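## Task

Using the reel held in the left gripper, whose cable already has one end attached, wrap the cable one complete turn around the hub. For almost the whole turn the cable must sit no farther from the hub than roughly its own thickness. Declare completion only while the left gripper keeps the reel raised and still. Only the grippers may carry its weight, and it must not drop when the right arm withdraws. Apart from that required hold, anything that stays in place only because the robot holds it does not count.

## Robot and tools

Robot: two arms, left_arm and right_arm, each ending in a parallel two-finger gripper. The names are labels only, not image sides. left_arm sits on the +y side of the table.

Frame: every pose is given in one scene frame. Its origin lies on the table surface midway between the arms. +x points out across the table, +z points up. Positions are in metres. Orientation is a quaternion written w first (qw, qx, qy, qz). In the gripper's own axes the fingers extend along +z and close along y. The reported end_effector_position is the point between the finger pads, under 1 cm behind the tips. Printed hand positions can be somewhat wrong, more so when the arm reaches far.

Row layout: every moving command uses one row of 16 numbers covering both arms, even when one arm should stay still. The order is left_arm x, y, z, qw, qx, qy, qz, opening, then right_arm x, y, z, qw, qx, qy, qz, opening. Each x, y, z, q group is an absolute target pose in the scene frame, not an offset. Opening is a scale from -1 (closed) to +1 (fully open, 0.087 m). To keep an arm still, resend exactly the pose from the last result taken before it stopped, plus the opening it should keep. To keep an orientation, resend your own target quaternion each time rather than the slightly drifted reported one.

Tools:
- execute_actions with "actions": an empty list just reports the state. One action {"rows": [...], "steps": n} holds up to 15 rows and n up to 15 control steps of 1/30 s; each row is used for one step and the last one repeats to fill n (default 15). A wait {"steps": n} with n up to 300 sends nothing and returns n steps after the previous result, with your reply time included in that count. Only one action or wait per call. Optional "pictures" (true/false) controls whether camera images come back; by default they do. A target more than 0.6 m from an arm's last reported position along any of its gripper's axes makes the whole call rejected, and nothing is sent.
- move: "target" is one 16-number row as above; "speed" is the top path speed in m/s, from 0.002 to 0.5 (default 0.25), with turning capped at twice that in rad/s. Both grippers follow straight-line paths that finish together, lasting 0.5 to 10 s; a longer path is cut off at 10 s short of the target. Rotation takes the shorter direction. Openings are sent at the start. Paths ignore obstacles and the other arm. Grippers lag, wander and may exceed the speed, mainly near full arm extension.
- wait: "seconds" from 0 to 10; the scene runs and nothing new is sent.
- zoom_image: "camera" is one of cam_high, cam_low, cam_left_wrist, cam_right_wrist; "region" is [x0, y0, x1, y1] in image pixels, origin at top-left, no larger than 504 by 504. All cameras are 504x504.
- finished_scene: "scene" is the current scene's number. Irreversible; the result says whether the goal was met. Replying with no tool call also ends things.

Control behaviour: at each step the commanded pose is clipped to at most 70 mm and 16 degrees from the measured pose; inverse kinematics favours position over orientation. Joint friction may leave the gripper up to about 31 mm from the command, and very small commands may not move it. After an action ends, an arm only continues to its last clipped pose, so check the result and send the remainder. Joint ranges (rad): waist -2.618 to 3.054, shoulder 0.000 to 3.142, elbow 0.000 to 3.142, wrist pitch -1.571 to 1.571, wrist yaw -1.571 to 1.571, wrist roll -2.094 to 2.094. The simulation keeps running while you compose replies.

Results: a state line "left_arm: ... | right_arm: ..." shows each gripper's position and quaternion. grip_measured is the finger opening on the command scale (the last Joint positions value gives it in metres); readings may be off by about 1 mm. "Hand target" shows what each arm is being driven toward. "pose unreachable" and HELD mark steps where a clearance check altered or blocked a command. A move adds a "move:" line with its ending (done, off_target, moving, held, fault), limits (paced = target clipped; held = some steps blocked, after which the arm may jump faster) and each gripper's distance from its target; if only one arm is named, the other finished. Joint torques are raw, offset and noisy. MOTOR HOT appears from 75 °C; at 90 °C the arm stops for 10 s, and at 100 °C it goes limp and falls (OVER-TEMPERATURE FAULT). Holding loads heats motors, so avoid long strained holds.

Gripping: to hold something, command an opening below grip_measured, about 0.02 lower for a firm hold. Fingers push up to about 20 N each; closing fast can squeeze harder or even bounce open.

Avoid: dropping the reel or letting it rest on anything but the grippers; knocking items off the table (fails the task); collisions or hard pressure between the arms (can end the scene); fast impacts, since faster moves and targets set deeper past contact hit harder. Loose objects may occasionally get nudged by outside pushes. Finish with the reel lifted and steady in its gripper, cable wound snugly one full turn.

Each tool is called after "Call:" by a JSON object that holds its "name" and its "arguments".

## Session

Call:
{"name": "execute_actions", "arguments": {"actions": []}}

Scene clock: 0.00 s of 4800.00 s.
left_arm: end_effector_position=(+0.3548, +0.1952, +0.4334) grip_measured=-0.935 end_effector_quat_wxyz=(+0.510, +0.088, +0.853, -0.062) | right_arm: end_effector_position=(+0.3427, -0.2178, +0.3469) grip_measured=+0.992 end_effector_quat_wxyz=(+0.674, +0.074, +0.731, +0.082)
Joint positions: left_arm=[-0.541  1.536  2.288 -1.251 -0.163 -0.106  0.003] | right_arm=[ 0.137  0.976  1.038 -0.143  0.214  0.239  0.087]
Joint velocities: left_arm=[-0.027 -0.022  0.012  0.007 -0.051  0.066  0.001] | right_arm=[ 0.007  0.032 -0.007 -0.051 -0.022 -0.022  0.   ]
Joint torques (N m, as the arm reports them, + toward a larger angle): no reading
Motor temperatures (°C, as the motors report them): left_arm=[24 23 23 24 22 23] | right_arm=[21 24 25 24 22 24]
Hand target (left_arm): +0.357, +0.194, +0.436; +0.515, +0.087, +0.850, -0.063
Hand target (right_arm): +0.343, -0.218, +0.347; +0.674, +0.074, +0.731, +0.082

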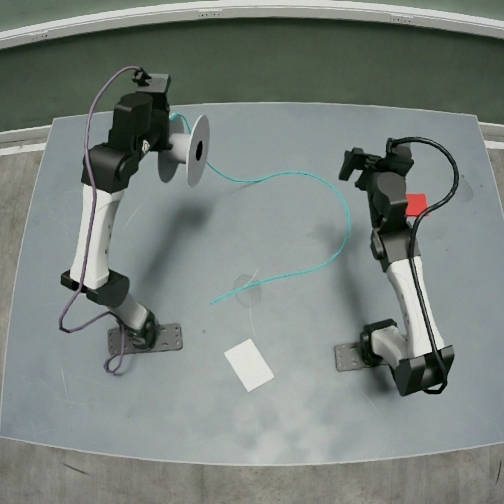

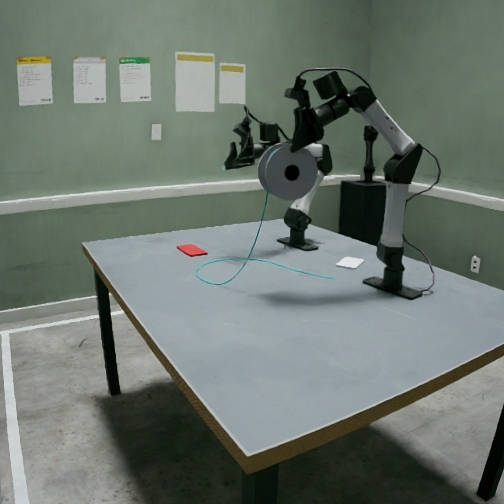

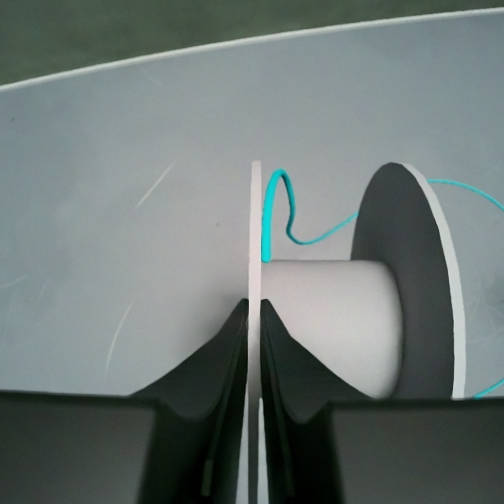

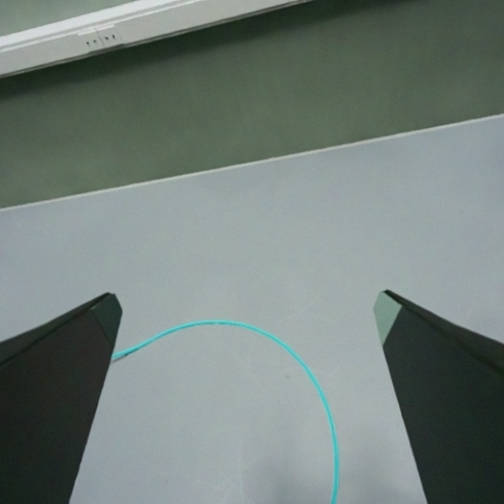

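Call:
{"name": "zoom_image", "arguments": {"camera": "cam_low", "region": [170,50,450,310]}}

Call:
{"name": "zoom_image", "arguments": {"camera": "cam_high", "region": [80,50,260,230]}}

Region (170, 50, 450, 310) of cam_low's 504x504 image, scaled by 1.800, with more detail than that image has; it fills the top 468 rows of this view, and the rest is white.

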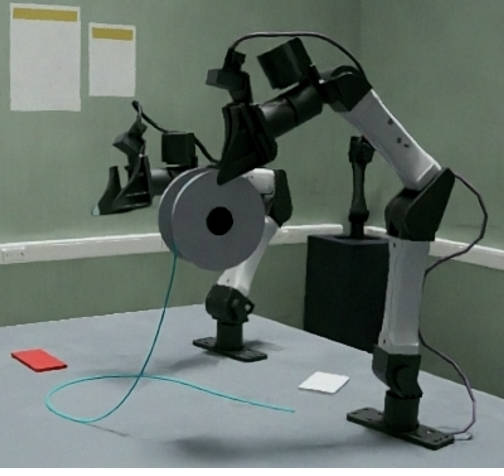

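Region (80, 50, 260, 230) of cam_high's 504x504 image, scaled by 2.800, with more detail than that image has.

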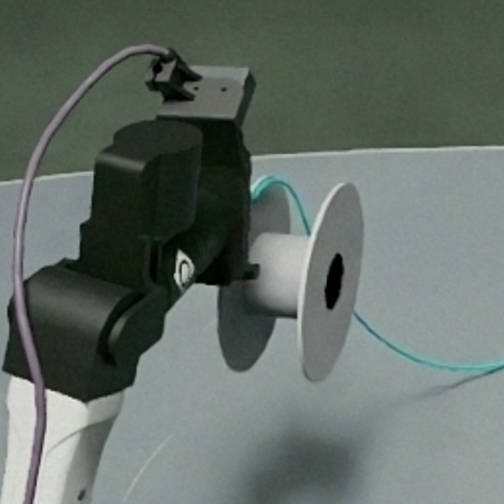

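Call:
{"name": "move", "arguments": {"target": [0.33,0.17,0.36,0.2588,0,0.9659,0,-0.96,0.30,-0.15,0.40,0.5,-0.5,0.5,0.5,1], "speed": 0.15}}

Scene clock: 17.80 s of 4800.00 s.
left_arm: end_effector_position=(+0.3356, +0.1709, +0.3611) grip_measured=-0.935 end_effector_quat_wxyz=(+0.353, +0.009, +0.934, -0.041) | right_arm: end_effector_position=(+0.3009, -0.1548, +0.3942) grip_measured=+0.992 end_effector_quat_wxyz=(+0.539, -0.439, +0.554, +0.458)
Joint positions: left_arm=[-0.641  1.715  2.403 -1.568 -0.25  -0.398  0.003] | right_arm=[-0.288  1.355  1.32   0.208 -1.564  0.207  0.087]
Joint velocities: left_arm=[ 0.007 -0.012  0.007 -0.037 -0.051  0.007 -0.   ] | right_arm=[ 0.007  0.002 -0.017  0.007 -0.037  0.007  0.002]
Joint torques (N m, as the arm reports them, + toward a larger angle): left_arm=[-0.58 -8.73  3.59  1.87 -0.09 -0.24] | right_arm=[ 1.09 -4.05  8.13  1.33  0.07 -0.05]
Motor temperatures (°C, as the motors report them): left_arm=[24 25 24 28 22 23] | right_arm=[21 24 28 27 22 24]
Hand target (left_arm): +0.329, +0.170, +0.360; +0.349, +0.007, +0.936, -0.044
Hand target (right_arm): +0.300, -0.152, +0.402; +0.543, -0.455, +0.542, +0.453
Off the commanded pose (left_arm): 0.006 m, 12 deg.
Off the commanded pose (right_arm): 0.008 m, 11 deg.
joint sent to its limit (left arm) — the command would take joint 4 (wrist pitch) past its lower limit, so that joint was sent only as far as its limit.
joint sent to its limit (right arm) — the command would take joint 5 (wrist yaw) past its lower limit, so that joint was sent only as far as its limit.
After step 180, 6.27 s passed at rest.
move: off_target (left_arm, right_arm)

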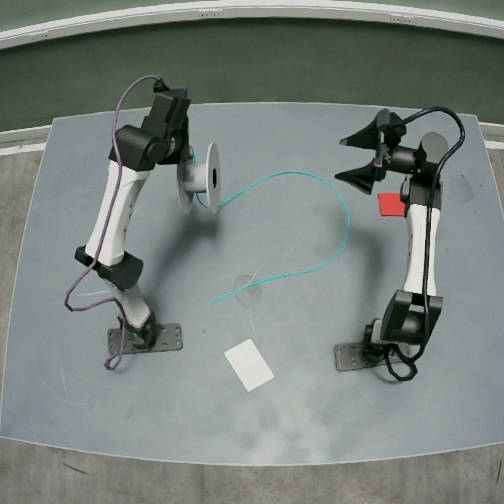

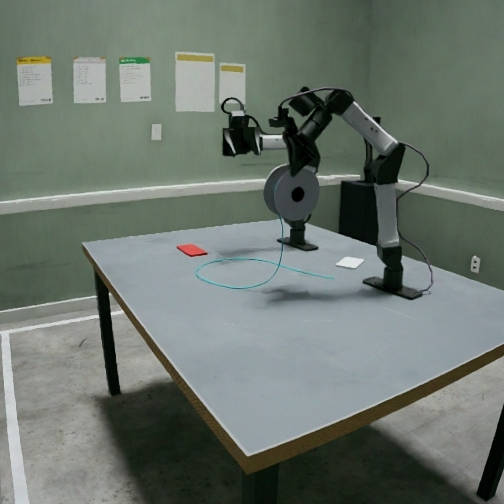

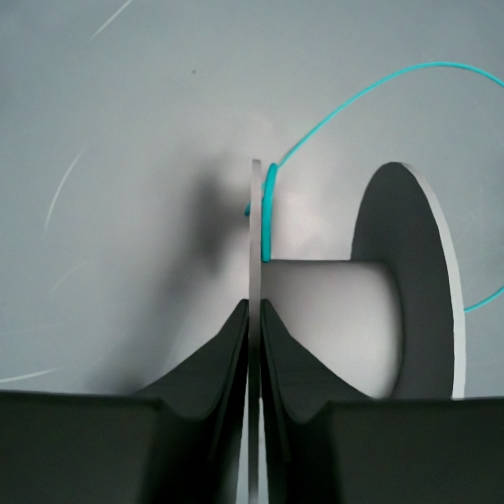

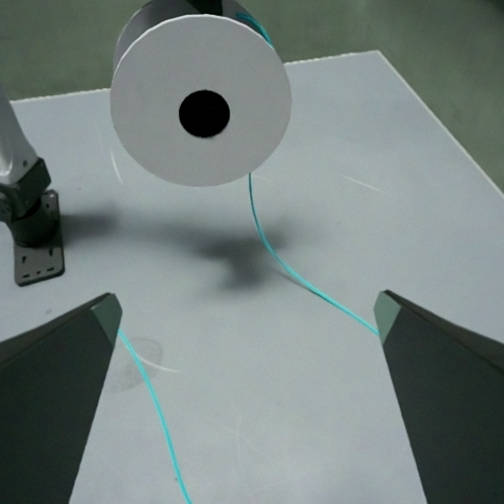

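Call:
{"name": "move", "arguments": {"target": [0.30,0.17,0.30,0.7071,0,0.7071,0,-0.96,0.37,-0.02,0.36,0.433,-0.559,0.559,0.433,1], "speed": 0.15}}

Scene clock: 27.93 s of 4800.00 s.
left_arm: end_effector_position=(+0.3032, +0.1679, +0.2987) grip_measured=-0.935 end_effector_quat_wxyz=(+0.702, +0.012, +0.712, +0.010) | right_arm: end_effector_position=(+0.3669, -0.0213, +0.3575) grip_measured=+0.992 end_effector_quat_wxyz=(+0.430, -0.553, +0.565, +0.436)
Joint positions: left_arm=[-1.09   0.876  0.749  0.101 -0.953  0.01   0.003] | right_arm=[ 0.144  1.997  2.354 -1.173 -1.219 -0.767  0.087]
Joint velocities: left_arm=[-0.002 -0.002  0.012  0.007 -0.007  0.051 -0.   ] | right_arm=[-0.017  0.022  0.022 -0.022  0.037  0.037  0.001]
Joint torques (N m, as the arm reports them, + toward a larger angle): left_arm=[-0.62 -3.44  6.81  2.52 -0.13 -0.06] | right_arm=[ 0.87 -8.29  7.37  1.24 -0.26 -0.1 ]
Motor temperatures (°C, as the motors report them): left_arm=[24 26 24 29 22 23] | right_arm=[21 24 30 27 22 24]
Hand target (left_arm): +0.300, +0.170, +0.300; +0.709, +0.004, +0.706, +0.004
Hand target (right_arm): +0.368, -0.018, +0.358; -0.432, +0.560, -0.560, -0.431
Off the commanded pose (left_arm): 0.004 m, 2 deg.
Off the commanded pose (right_arm): 0.004 m, 1 deg.
After step 180, 0.63 s passed at rest.
move: done

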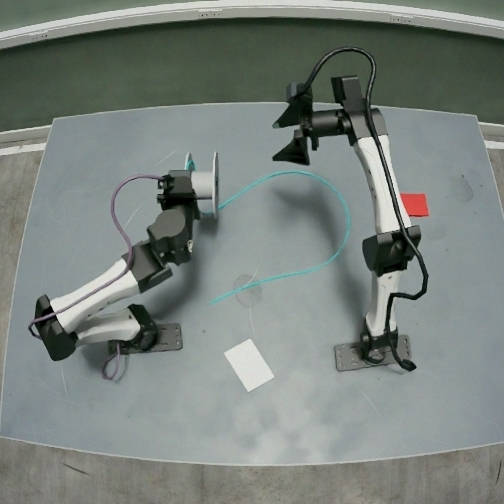

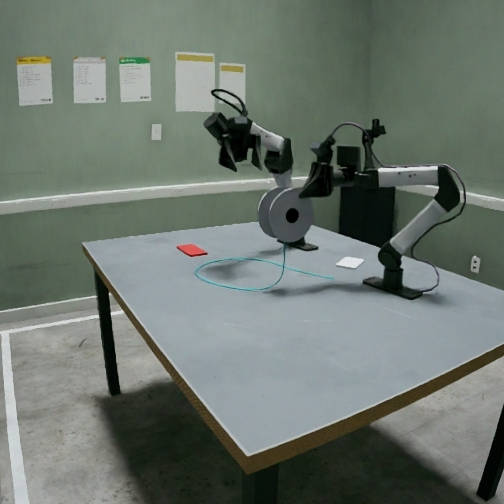

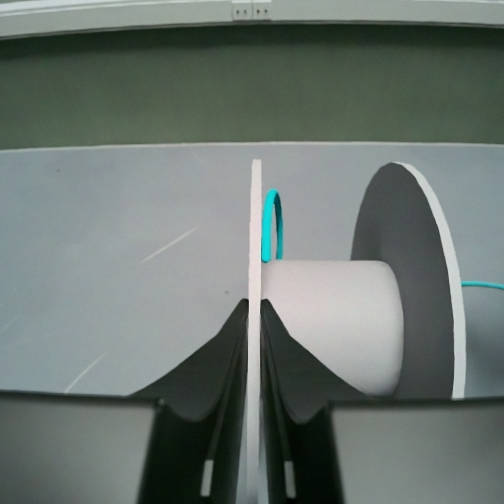

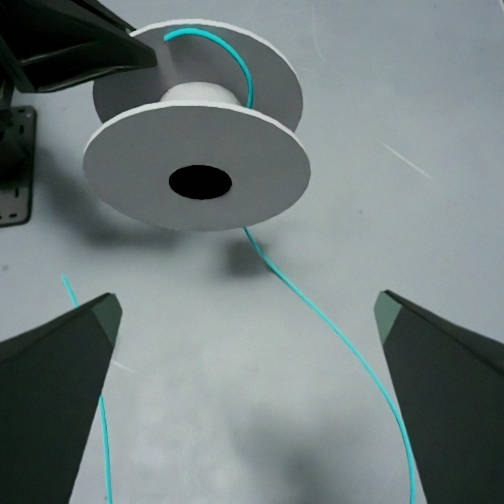

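Call:
{"name": "move", "arguments": {"target": [0.36,0.18,0.45,0.683,0.183,0.683,-0.183,-0.96,0.30,-0.08,0.16,0.612,-0.354,0.612,0.354,1], "speed": 0.15}}

Scene clock: 53.10 s of 4800.00 s.
left_arm: end_effector_position=(+0.3583, +0.1798, +0.4327) grip_measured=-0.935 end_effector_quat_wxyz=(+0.669, +0.185, +0.697, -0.180) | right_arm: end_effector_position=(+0.2964, -0.0773, +0.1731) grip_measured=+0.992 end_effector_quat_wxyz=(+0.618, -0.367, +0.599, +0.353)
Joint positions: left_arm=[-0.372  1.097  1.426 -0.37   0.283  0.008  0.003] | right_arm=[ 0.094  1.321  0.401  0.941 -0.877 -0.015  0.087]
Joint velocities: left_arm=[ 0.002  0.007  0.002 -0.007 -0.051  0.007 -0.001] | right_arm=[ 0.007 -0.012 -0.017  0.066 -0.022  0.066  0.   ]
Joint torques (N m, as the arm reports them, + toward a larger angle): left_arm=[ 0.76 -1.75 10.73  2.71  0.15 -0.23] | right_arm=[-0.55 -2.36  4.2   1.94  0.18  0.1 ]
Motor temperatures (°C, as the motors report them): left_arm=[24 25 27 32 22 23] | right_arm=[21 28 31 27 22 24]
Hand target (left_arm): +0.360, +0.180, +0.449; +0.683, +0.181, +0.683, -0.185
Hand target (right_arm): +0.297, -0.081, +0.161; +0.612, -0.355, +0.613, +0.353
Off the commanded pose (left_arm): 0.017 m, 2 deg.
Off the commanded pose (right_arm): 0.014 m, 2 deg.
After step 180, 16.43 s passed at rest.
move: off_target (left_arm, right_arm)

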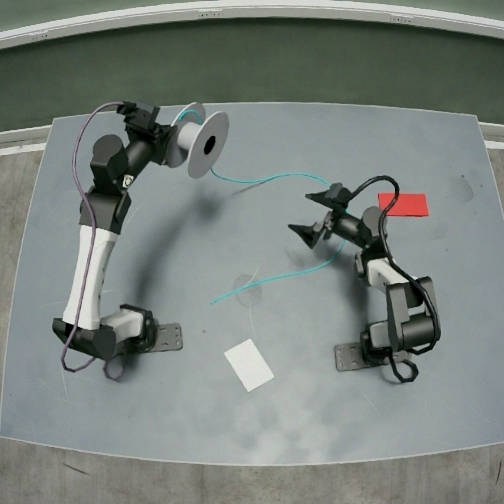

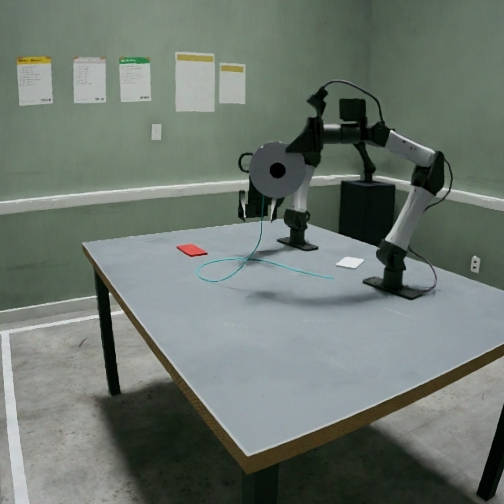

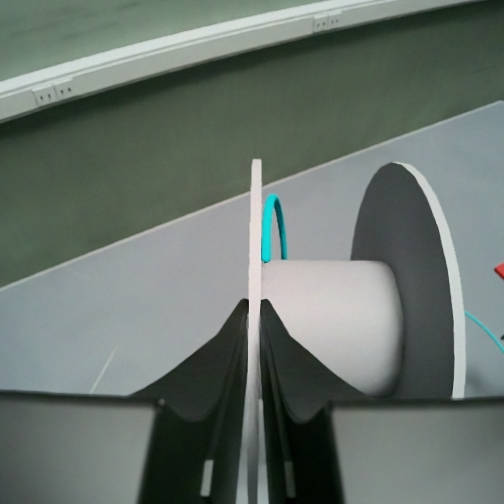

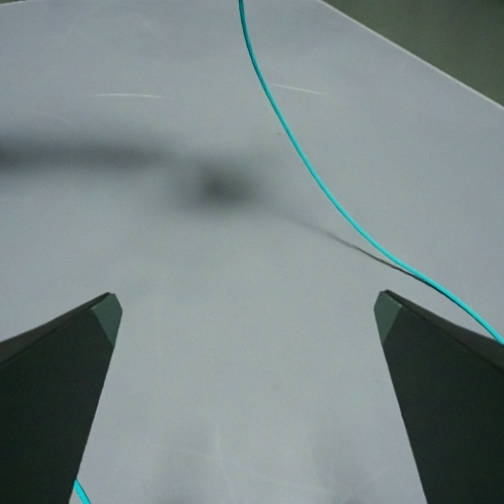

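Call:
{"name": "move", "arguments": {"target": [0.36,0.18,0.45,0.683,0.183,0.683,-0.183,-0.96,0.41,0.11,0.145,0.612,-0.354,0.612,0.354,1], "speed": 0.15}}

Scene clock: 57.07 s of 4800.00 s.
left_arm: end_effector_position=(+0.3574, +0.1799, +0.4286) grip_measured=-0.935 end_effector_quat_wxyz=(+0.663, +0.185, +0.703, -0.180) | right_arm: end_effector_position=(+0.4039, +0.1046, +0.1354) grip_measured=+0.992 end_effector_quat_wxyz=(+0.606, -0.360, +0.617, +0.350)
Joint positions: left_arm=[-0.372  1.097  1.426 -0.387  0.284  0.008  0.003] | right_arm=[ 0.508  2.028  1.057  0.948 -0.448 -0.014  0.087]
Joint velocities: left_arm=[ 0.002 -0.012 -0.017 -0.022 -0.051 -0.007  0.   ] | right_arm=[ 0.007 -0.002  0.002  0.022 -0.037 -0.095 -0.001]
Joint torques (N m, as the arm reports them, + toward a larger angle): left_arm=[ 0.61 -1.79 11.01  2.86  0.14 -0.18] | right_arm=[ 0.7  -9.17  7.84  1.96  0.18  0.02]
Motor temperatures (°C, as the motors report them): left_arm=[24 25 28 33 22 23] | right_arm=[21 28 31 28 22 24]
Hand target (left_arm): +0.359, +0.180, +0.450; +0.683, +0.183, +0.683, -0.183
Hand target (right_arm): +0.408, +0.111, +0.142; +0.612, -0.357, +0.612, +0.351
Off the commanded pose (left_arm): 0.022 m, 3 deg.
Off the commanded pose (right_arm): 0.013 m, 1 deg.
move: off_target (left_arm, right_arm)

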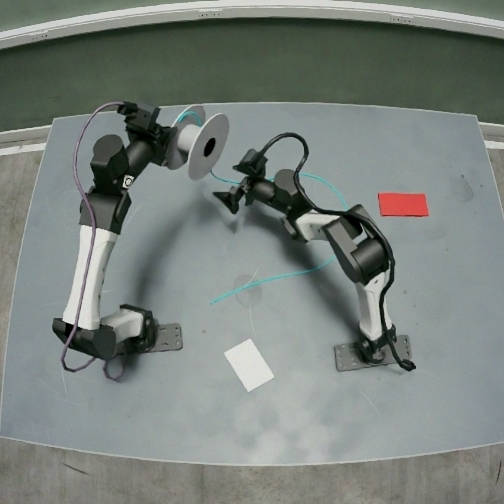

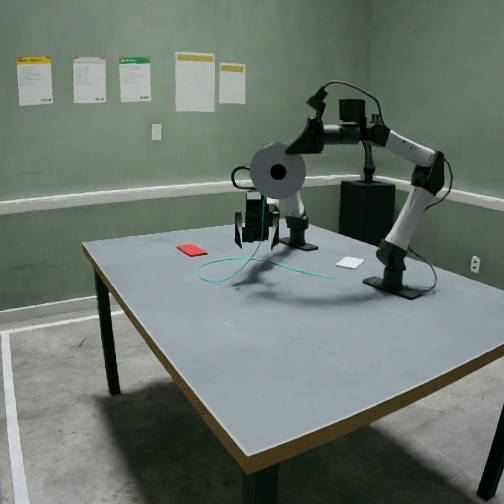

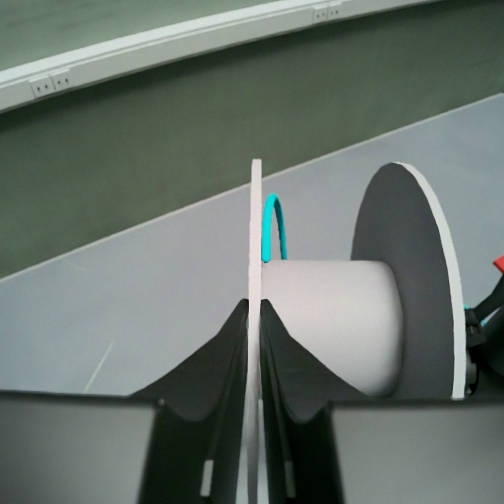

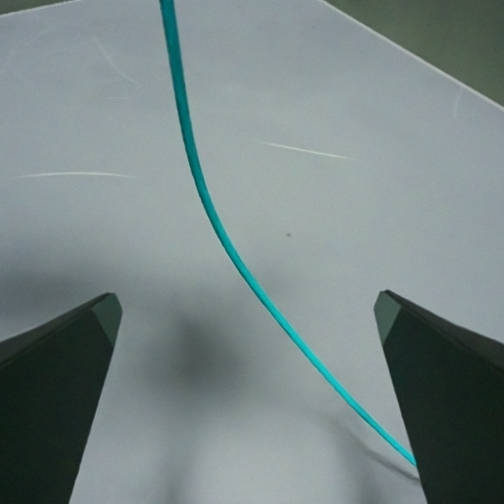

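Still ahead; advance.

Call:
{"name": "move", "arguments": {"target": [0.36,0.18,0.45,0.683,0.183,0.683,-0.183,-0.96,0.425,0.156,0.15,0.612,-0.354,0.612,0.354,1], "speed": 0.1}}

Call:
{"name": "move", "arguments": {"target": [0.36,0.18,0.45,0.683,0.183,0.683,-0.183,-0.96,0.425,0.156,0.15,0.612,-0.354,0.612,0.354,-0.8]}}

Scene clock: 60.90 s of 4800.00 s.
left_arm: end_effector_position=(+0.3570, +0.1800, +0.4271) grip_measured=-0.935 end_effector_quat_wxyz=(+0.661, +0.185, +0.705, -0.180) | right_arm: end_effector_position=(+0.4222, +0.1496, +0.1440) grip_measured=+0.992 end_effector_quat_wxyz=(+0.608, -0.359, +0.615, +0.351)
Joint positions: left_arm=[-0.372  1.097  1.426 -0.393  0.284  0.008  0.003] | right_arm=[ 0.569  2.134  1.269  0.85  -0.385 -0.012  0.087]
Joint velocities: left_arm=[-0.022  0.017  0.002  0.007  0.081  0.007  0.   ] | right_arm=[ 0.012  0.007  0.007 -0.11   0.051 -0.037  0.   ]
Joint torques (N m, as the arm reports them, + toward a larger angle): left_arm=[ 0.61 -1.84 10.97  2.94  0.14 -0.17] | right_arm=[  0.9  -10.18   8.05   1.95   0.14   0.1 ]
Motor temperatures (°C, as the motors report them): left_arm=[24 25 29 33 22 23] | right_arm=[21 29 32 28 22 24]
Hand target (left_arm): +0.359, +0.180, +0.449; +0.683, +0.183, +0.683, -0.183
Hand target (right_arm): +0.425, +0.156, +0.149; +0.612, -0.355, +0.612, +0.354
Off the commanded pose (left_arm): 0.023 m, 4 deg.
Off the commanded pose (right_arm): 0.009 m, 1 deg.
move: off_target (left_arm)

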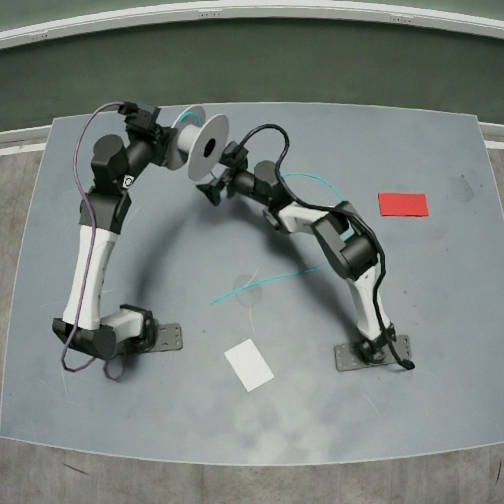

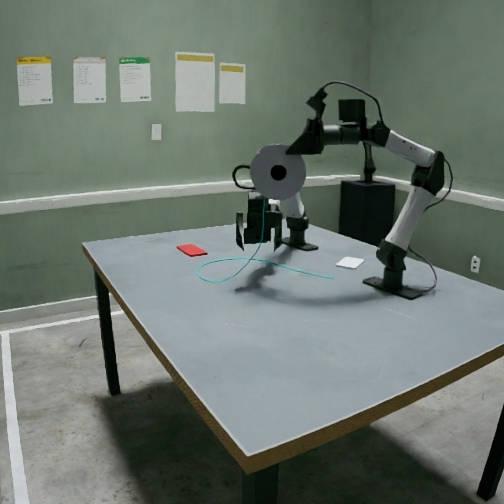

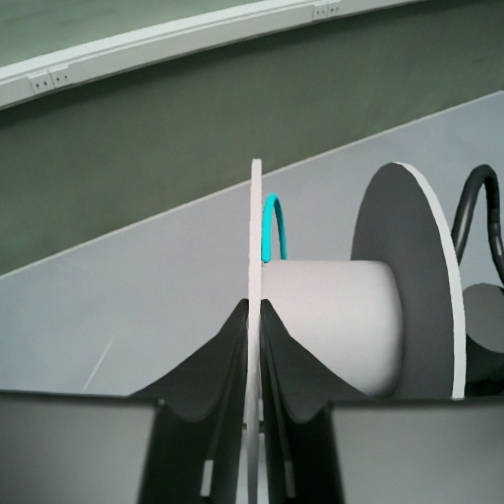

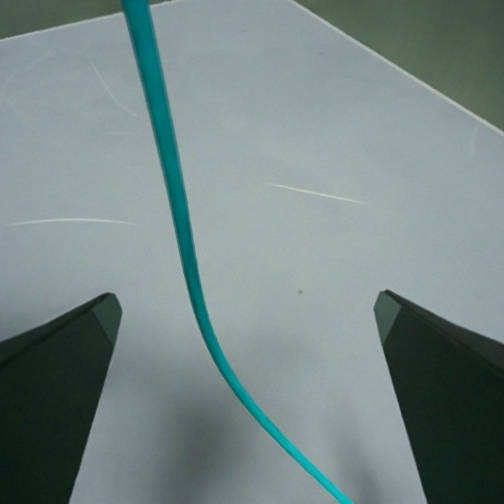

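Scene clock: 61.60 s of 4800.00 s.
left_arm: end_effector_position=(+0.3569, +0.1800, +0.4268) grip_measured=-0.935 end_effector_quat_wxyz=(+0.660, +0.185, +0.705, -0.180) | right_arm: end_effector_position=(+0.4221, +0.1496, +0.1434) grip_measured=-0.800 end_effector_quat_wxyz=(+0.607, -0.359, +0.616, +0.351)
Joint positions: left_arm=[-0.372  1.097  1.426 -0.395  0.284  0.008  0.003] | right_arm=[ 0.569  2.134  1.269  0.847 -0.385 -0.01   0.009]
Joint velocities: left_arm=[-0.007  0.002 -0.012  0.007 -0.051  0.007 -0.001] | right_arm=[-0.007  0.002 -0.012 -0.007  0.037  0.007  0.   ]
Joint torques (N m, as the arm reports them, + toward a larger angle): left_arm=[ 0.61 -1.85 10.99  2.95  0.13 -0.17] | right_arm=[  0.86 -10.27   8.1    1.96   0.17   0.09]
Motor temperatures (°C, as the motors report them): left_arm=[24 25 29 34 22 23] | right_arm=[21 29 32 28 22 24]
Hand target (left_arm): +0.359, +0.180, +0.449; +0.683, +0.183, +0.683, -0.183
Hand target (right_arm): +0.425, +0.156, +0.150; +0.612, -0.354, +0.612, +0.354
Off the commanded pose (left_arm): 0.023 m, 4 deg.
Off the commanded pose (right_arm): 0.010 m, 1 deg.
move: off_target (left_arm)

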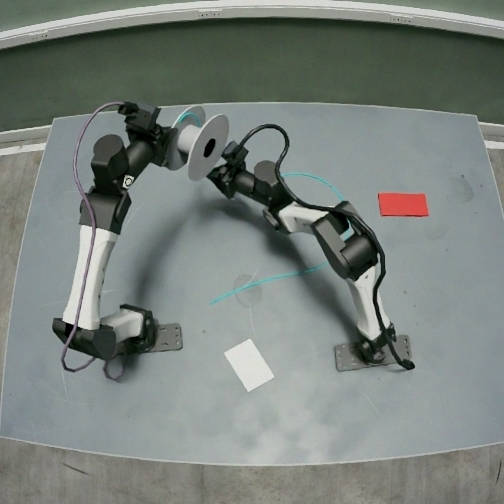

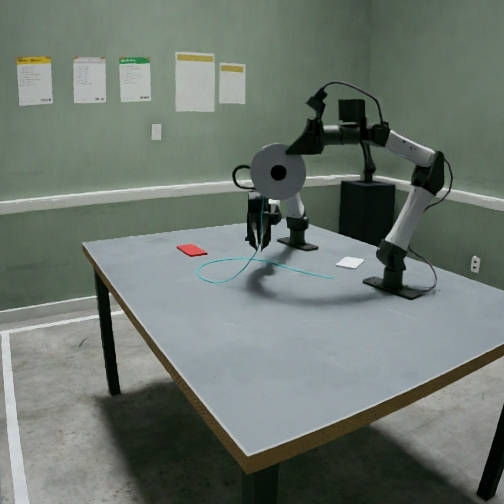

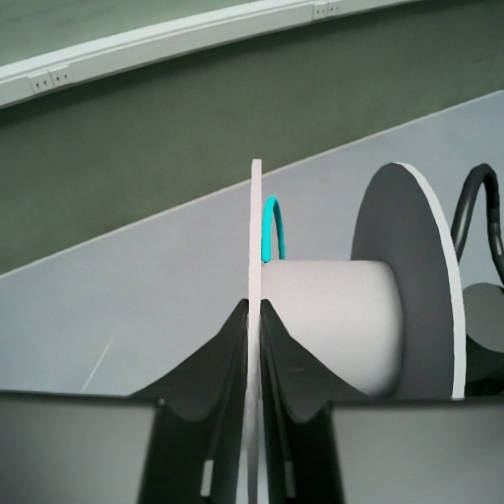

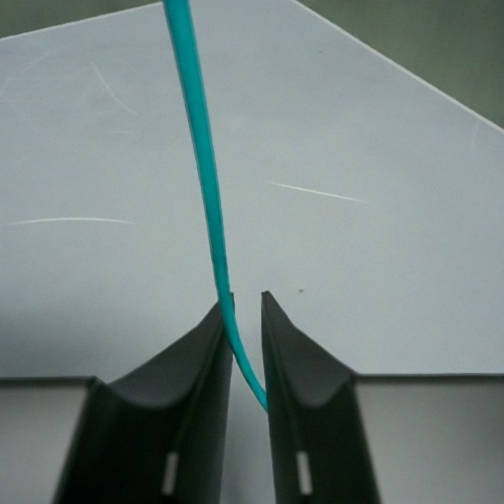

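Call:
{"name": "move", "arguments": {"target": [0.36,0.18,0.45,0.683,0.183,0.683,-0.183,-0.96,0.425,0.156,0.15,0.612,-0.354,0.612,0.354,-0.93]}}

Call:
{"name": "move", "arguments": {"target": [0.36,0.18,0.45,0.683,0.183,0.683,-0.183,-0.96,0.23,0.179,0.23,0.430,-0.093,0.701,0.561,-0.93], "speed": 0.1}}

Scene clock: 67.77 s of 4800.00 s.
left_arm: end_effector_position=(+0.3570, +0.1800, +0.4269) grip_measured=-0.935 end_effector_quat_wxyz=(+0.660, +0.185, +0.705, -0.180) | right_arm: end_effector_position=(+0.4220, +0.1496, +0.1433) grip_measured=-0.930 end_effector_quat_wxyz=(+0.607, -0.359, +0.616, +0.351)
Joint positions: left_arm=[-0.372  1.097  1.426 -0.394  0.284  0.008  0.003] | right_arm=[ 0.569  2.134  1.269  0.847 -0.385 -0.01   0.003]
Joint velocities: left_arm=[-0.002 -0.022  0.002  0.037 -0.022 -0.037  0.   ] | right_arm=[-0.012  0.012  0.012 -0.022 -0.022  0.022 -0.001]
Joint torques (N m, as the arm reports them, + toward a larger angle): left_arm=[ 0.6  -1.86 10.98  2.95  0.13 -0.18] | right_arm=[  0.86 -10.31   8.09   1.95   0.16   0.07]
Motor temperatures (°C, as the motors report them): left_arm=[24 25 30 35 22 23] | right_arm=[21 31 32 29 22 24]
Hand target (left_arm): +0.359, +0.180, +0.449; +0.683, +0.183, +0.683, -0.183
Hand target (right_arm): +0.425, +0.156, +0.150; +0.612, -0.354, +0.612, +0.354
Off the commanded pose (left_arm): 0.023 m, 4 deg.
Off the commanded pose (right_arm): 0.010 m, 1 deg.
move: off_target (left_arm)

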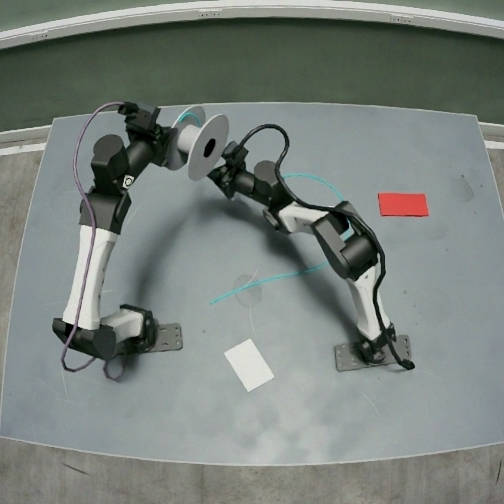

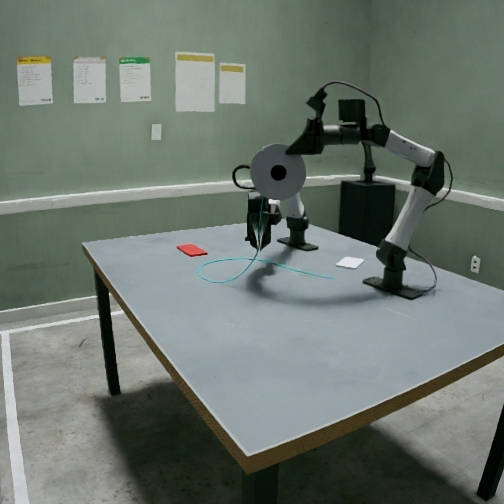

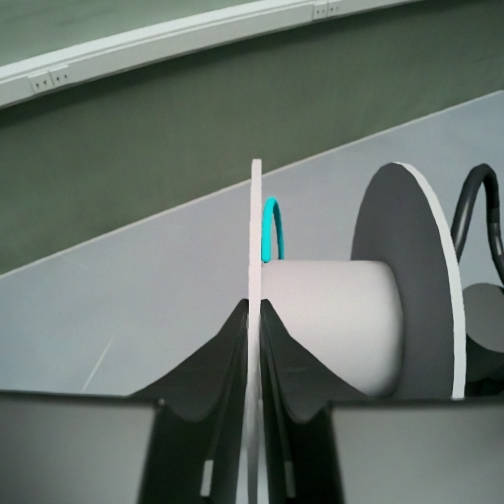

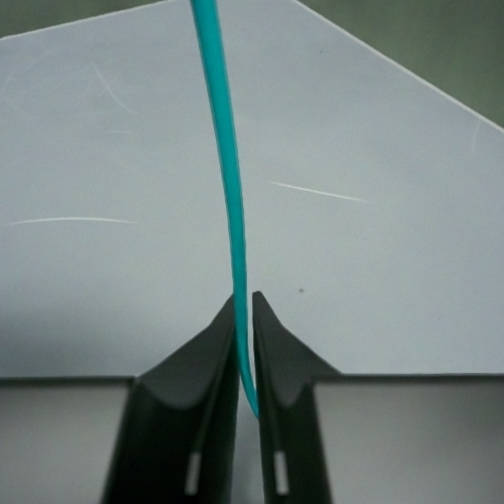

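Scene clock: 72.17 s of 4800.00 s.
left_arm: end_effector_position=(+0.3568, +0.1800, +0.4262) grip_measured=-0.935 end_effector_quat_wxyz=(+0.659, +0.185, +0.706, -0.180) | right_arm: end_effector_position=(+0.2376, +0.1815, +0.2309) grip_measured=-0.930 end_effector_quat_wxyz=(+0.436, -0.098, +0.700, +0.557)
Joint positions: left_arm=[-0.372  1.097  1.426 -0.397  0.284  0.008  0.003] | right_arm=[ 0.903  1.665  0.949  0.716 -0.046  0.768  0.003]
Joint velocities: left_arm=[-0.017  0.002 -0.002 -0.037 -0.037 -0.007 -0.   ] | right_arm=[-0.017 -0.017 -0.022 -0.095 -0.037  0.037  0.001]
Joint torques (N m, as the arm reports them, + toward a larger angle): left_arm=[ 0.6  -1.88 10.97  2.99  0.13 -0.17] | right_arm=[ 1.11 -9.15  5.07  2.02  0.11  0.03]
Motor temperatures (°C, as the motors report them): left_arm=[24 25 30 35 22 23] | right_arm=[21 32 32 29 22 24]
Hand target (left_arm): +0.359, +0.180, +0.449; +0.683, +0.183, +0.683, -0.183
Hand target (right_arm): +0.231, +0.179, +0.231; +0.432, -0.096, +0.701, +0.559
Off the commanded pose (left_arm): 0.024 m, 4 deg.
Off the commanded pose (right_arm): 0.008 m, 1 deg.
move: off_target (left_arm)

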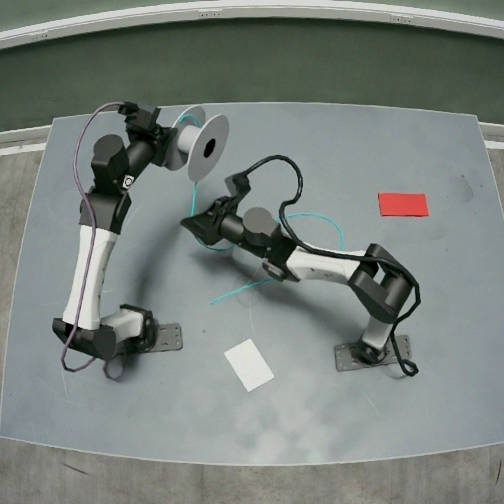

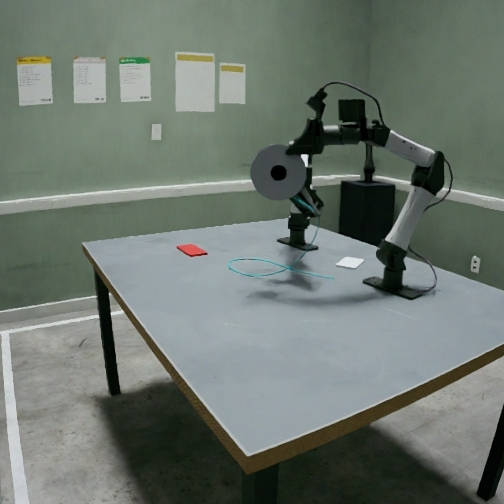

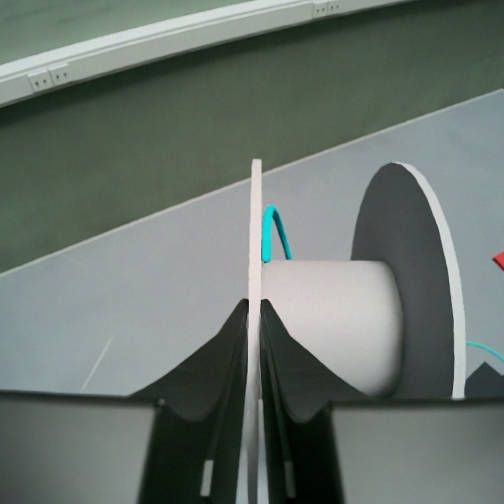

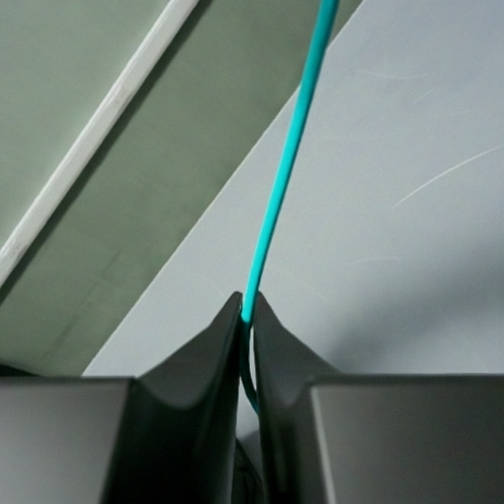

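Call:
{"name": "move", "arguments": {"target": [0.39,0.16,0.39,0.683,0.183,0.683,-0.183,-0.96,0.217,0.175,0.28,0.183,0.183,0.683,0.683,-0.95], "speed": 0.1}}

Scene clock: 78.67 s of 4800.00 s.
left_arm: end_effector_position=(+0.3825, +0.1621, +0.3924) grip_measured=-0.935 end_effector_quat_wxyz=(+0.676, +0.189, +0.688, -0.184) | right_arm: end_effector_position=(+0.2220, +0.1790, +0.2732) grip_measured=-0.950 end_effector_quat_wxyz=(+0.187, +0.183, +0.687, +0.677)
Joint positions: left_arm=[-0.417  1.112  1.23  -0.136  0.25   0.008  0.003] | right_arm=[ 0.903  1.6    0.949  0.639 -0.04   1.561  0.002]
Joint velocities: left_arm=[-0.002  0.007  0.002  0.007 -0.051 -0.007 -0.001] | right_arm=[-0.012  0.002 -0.007  0.007  0.037  0.051  0.   ]
Joint torques (N m, as the arm reports them, + toward a larger angle): left_arm=[-0.49 -2.43  6.9   3.09 -0.17 -0.18] | right_arm=[ 0.43 -8.81  6.03  1.94  0.06  0.  ]
Motor temperatures (°C, as the motors report them): left_arm=[24 25 31 36 22 23] | right_arm=[21 32 32 29 22 24]
Hand target (left_arm): +0.389, +0.160, +0.390; +0.683, +0.184, +0.683, -0.183
Hand target (right_arm): +0.218, +0.176, +0.280; +0.183, +0.183, +0.683, +0.683
Off the commanded pose (left_arm): 0.008 m, 1 deg.
Off the commanded pose (right_arm): 0.009 m, 1 deg.
move: done

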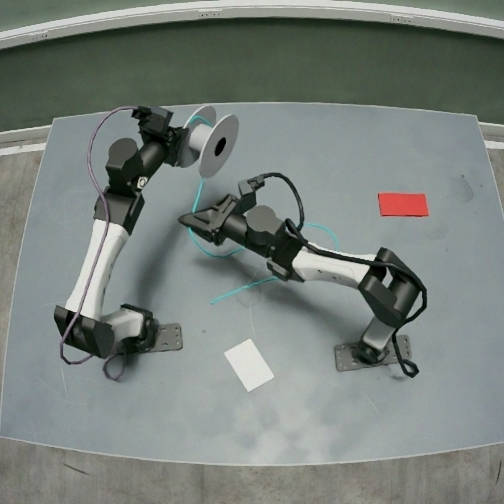

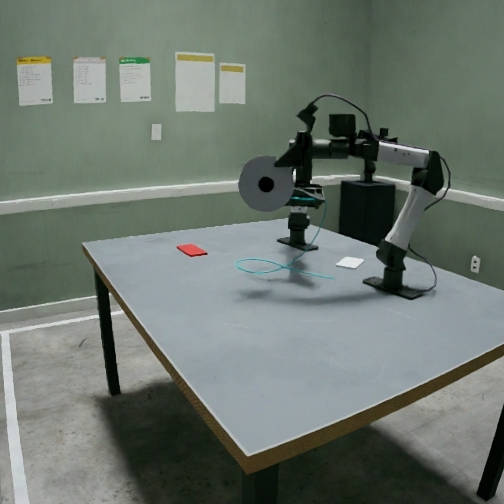

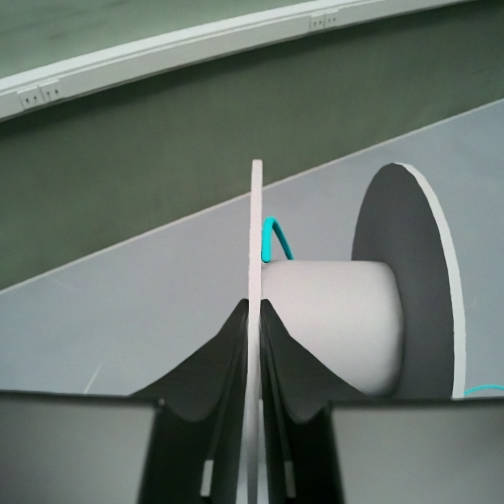

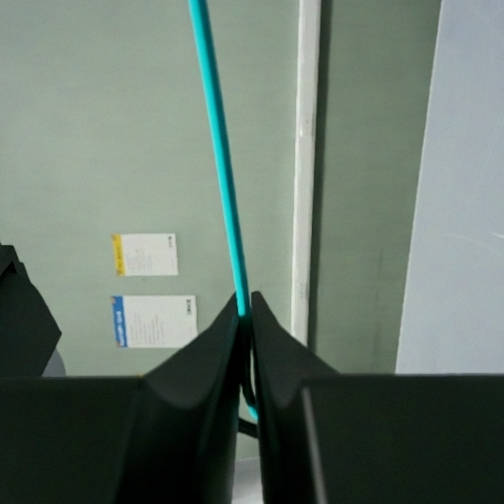

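Call:
{"name": "move", "arguments": {"target": [0.39,0.16,0.33,0.683,0.183,0.683,-0.183,-0.96,0.233,0.154,0.34,0.037,0.32,0.63,0.706,-0.965], "speed": 0.05}}

Scene clock: 86.03 s of 4800.00 s.
left_arm: end_effector_position=(+0.3916, +0.1592, +0.3262) grip_measured=-0.935 end_effector_quat_wxyz=(+0.670, +0.187, +0.694, -0.186) | right_arm: end_effector_position=(+0.2374, +0.1571, +0.3041) grip_measured=-0.964 end_effector_quat_wxyz=(+0.044, +0.338, +0.652, +0.677)
Joint positions: left_arm=[-0.417  1.095  0.965  0.097  0.25   0.001  0.003] | right_arm=[ 0.844  1.516  0.995  0.442 -0.086  1.978  0.002]
Joint velocities: left_arm=[ 0.007  0.002 -0.007  0.022  0.051 -0.022  0.   ] | right_arm=[-0.002  0.012 -0.002 -0.066 -0.007 -0.022  0.001]
Joint torques (N m, as the arm reports them, + toward a larger angle): left_arm=[-0.39 -5.43  7.08  2.92 -0.14 -0.12] | right_arm=[-0.15 -8.56  9.27  2.18 -0.19  0.  ]
Motor temperatures (°C, as the motors report them): left_arm=[24 25 30 37 22 23] | right_arm=[21 33 33 30 22 24]
Hand target (left_arm): +0.390, +0.160, +0.330; +0.682, +0.183, +0.684, -0.183
Hand target (right_arm): +0.233, +0.154, +0.339; +0.037, +0.320, +0.630, +0.706
Off the commanded pose (left_arm): 0.004 m, 2 deg.
Off the commanded pose (right_arm): 0.036 m, 5 deg.
move: off_target (right_arm)

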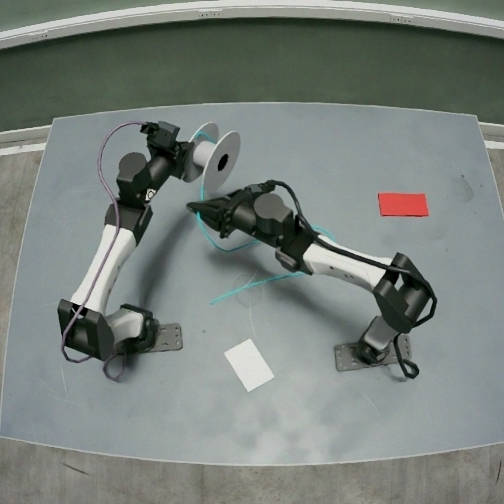

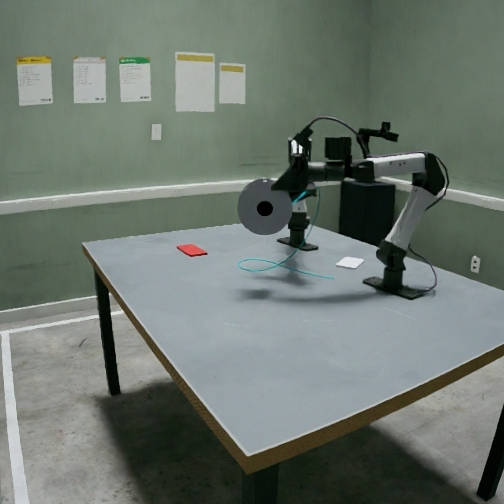

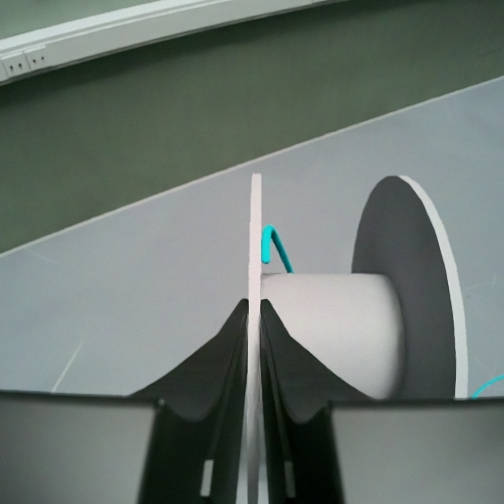

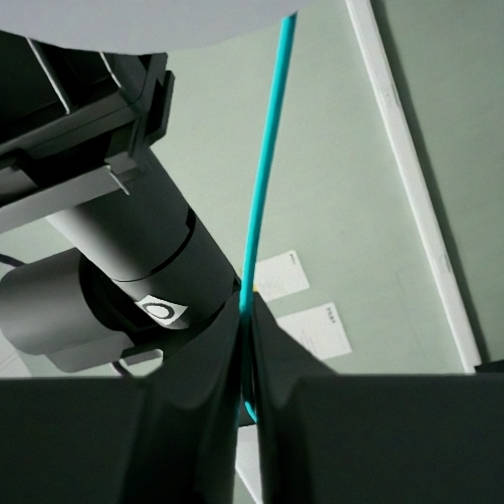

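Call:
{"name": "move", "arguments": {"target": [0.39,0.16,0.33,0.683,0.183,0.683,-0.183,-0.98,0.305,0.118,0.38,0.037,0.32,0.63,0.706,-0.955], "speed": 0.05}}

Scene clock: 90.93 s of 4800.00 s.
left_arm: end_effector_position=(+0.3922, +0.1575, +0.3325) grip_measured=-0.935 end_effector_quat_wxyz=(+0.679, +0.187, +0.684, -0.188) | right_arm: end_effector_position=(+0.3017, +0.1213, +0.3572) grip_measured=-0.955 end_effector_quat_wxyz=(+0.031, +0.332, +0.646, +0.687)
Joint positions: left_arm=[-0.421  1.095  0.965  0.123  0.25  -0.002  0.003] | right_arm=[ 0.617  1.555  1.22   0.276 -0.336  1.982  0.002]
Joint velocities: left_arm=[-0.012  0.007 -0.007  0.007  0.022 -0.022 -0.001] | right_arm=[-0.007  0.007 -0.007  0.022 -0.022  0.007 -0.   ]
Joint torques (N m, as the arm reports them, + toward a larger angle): left_arm=[-0.12 -5.21  7.12  2.64 -0.15 -0.07] | right_arm=[-0.81 -6.91  9.45  2.33  0.02  0.01]
Motor temperatures (°C, as the motors report them): left_arm=[24 25 30 37 22 23] | right_arm=[21 32 34 31 22 24]
Hand target (left_arm): +0.390, +0.160, +0.330; +0.683, +0.183, +0.683, -0.183
Hand target (right_arm): +0.306, +0.118, +0.380; +0.036, +0.321, +0.629, +0.707
Off the commanded pose (left_arm): 0.004 m, 1 deg.
Off the commanded pose (right_arm): 0.023 m, 3 deg.
move: off_target (right_arm)

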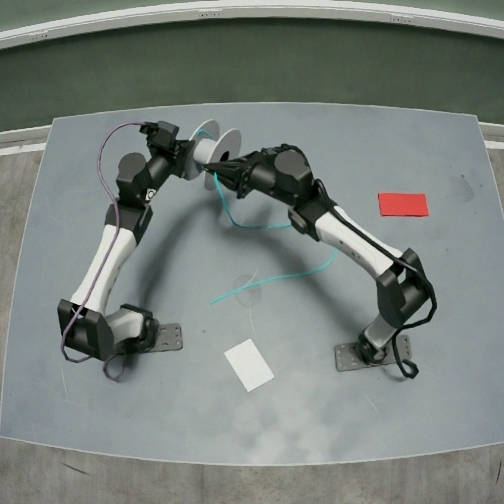

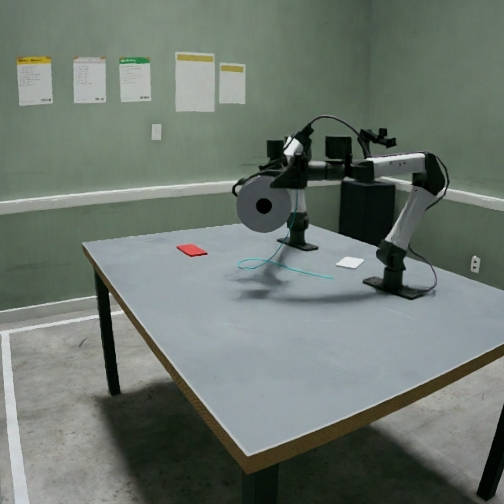

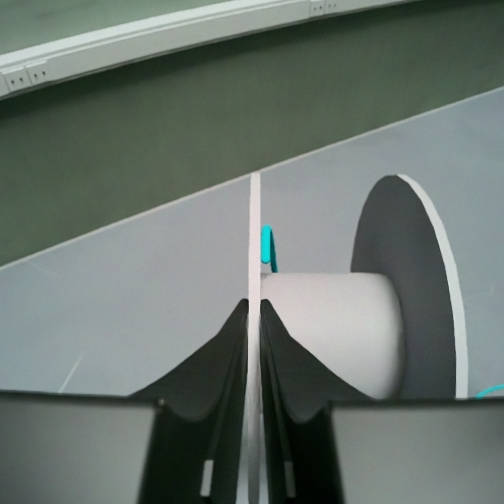

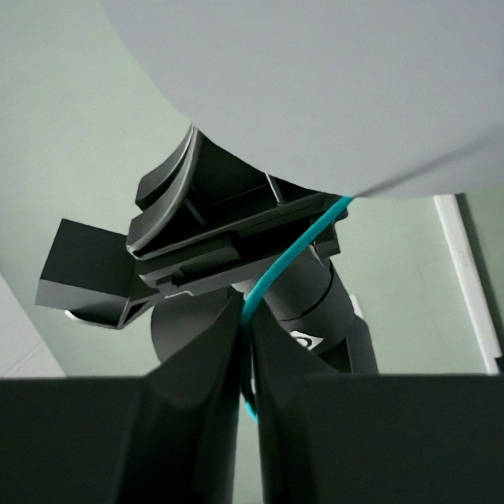

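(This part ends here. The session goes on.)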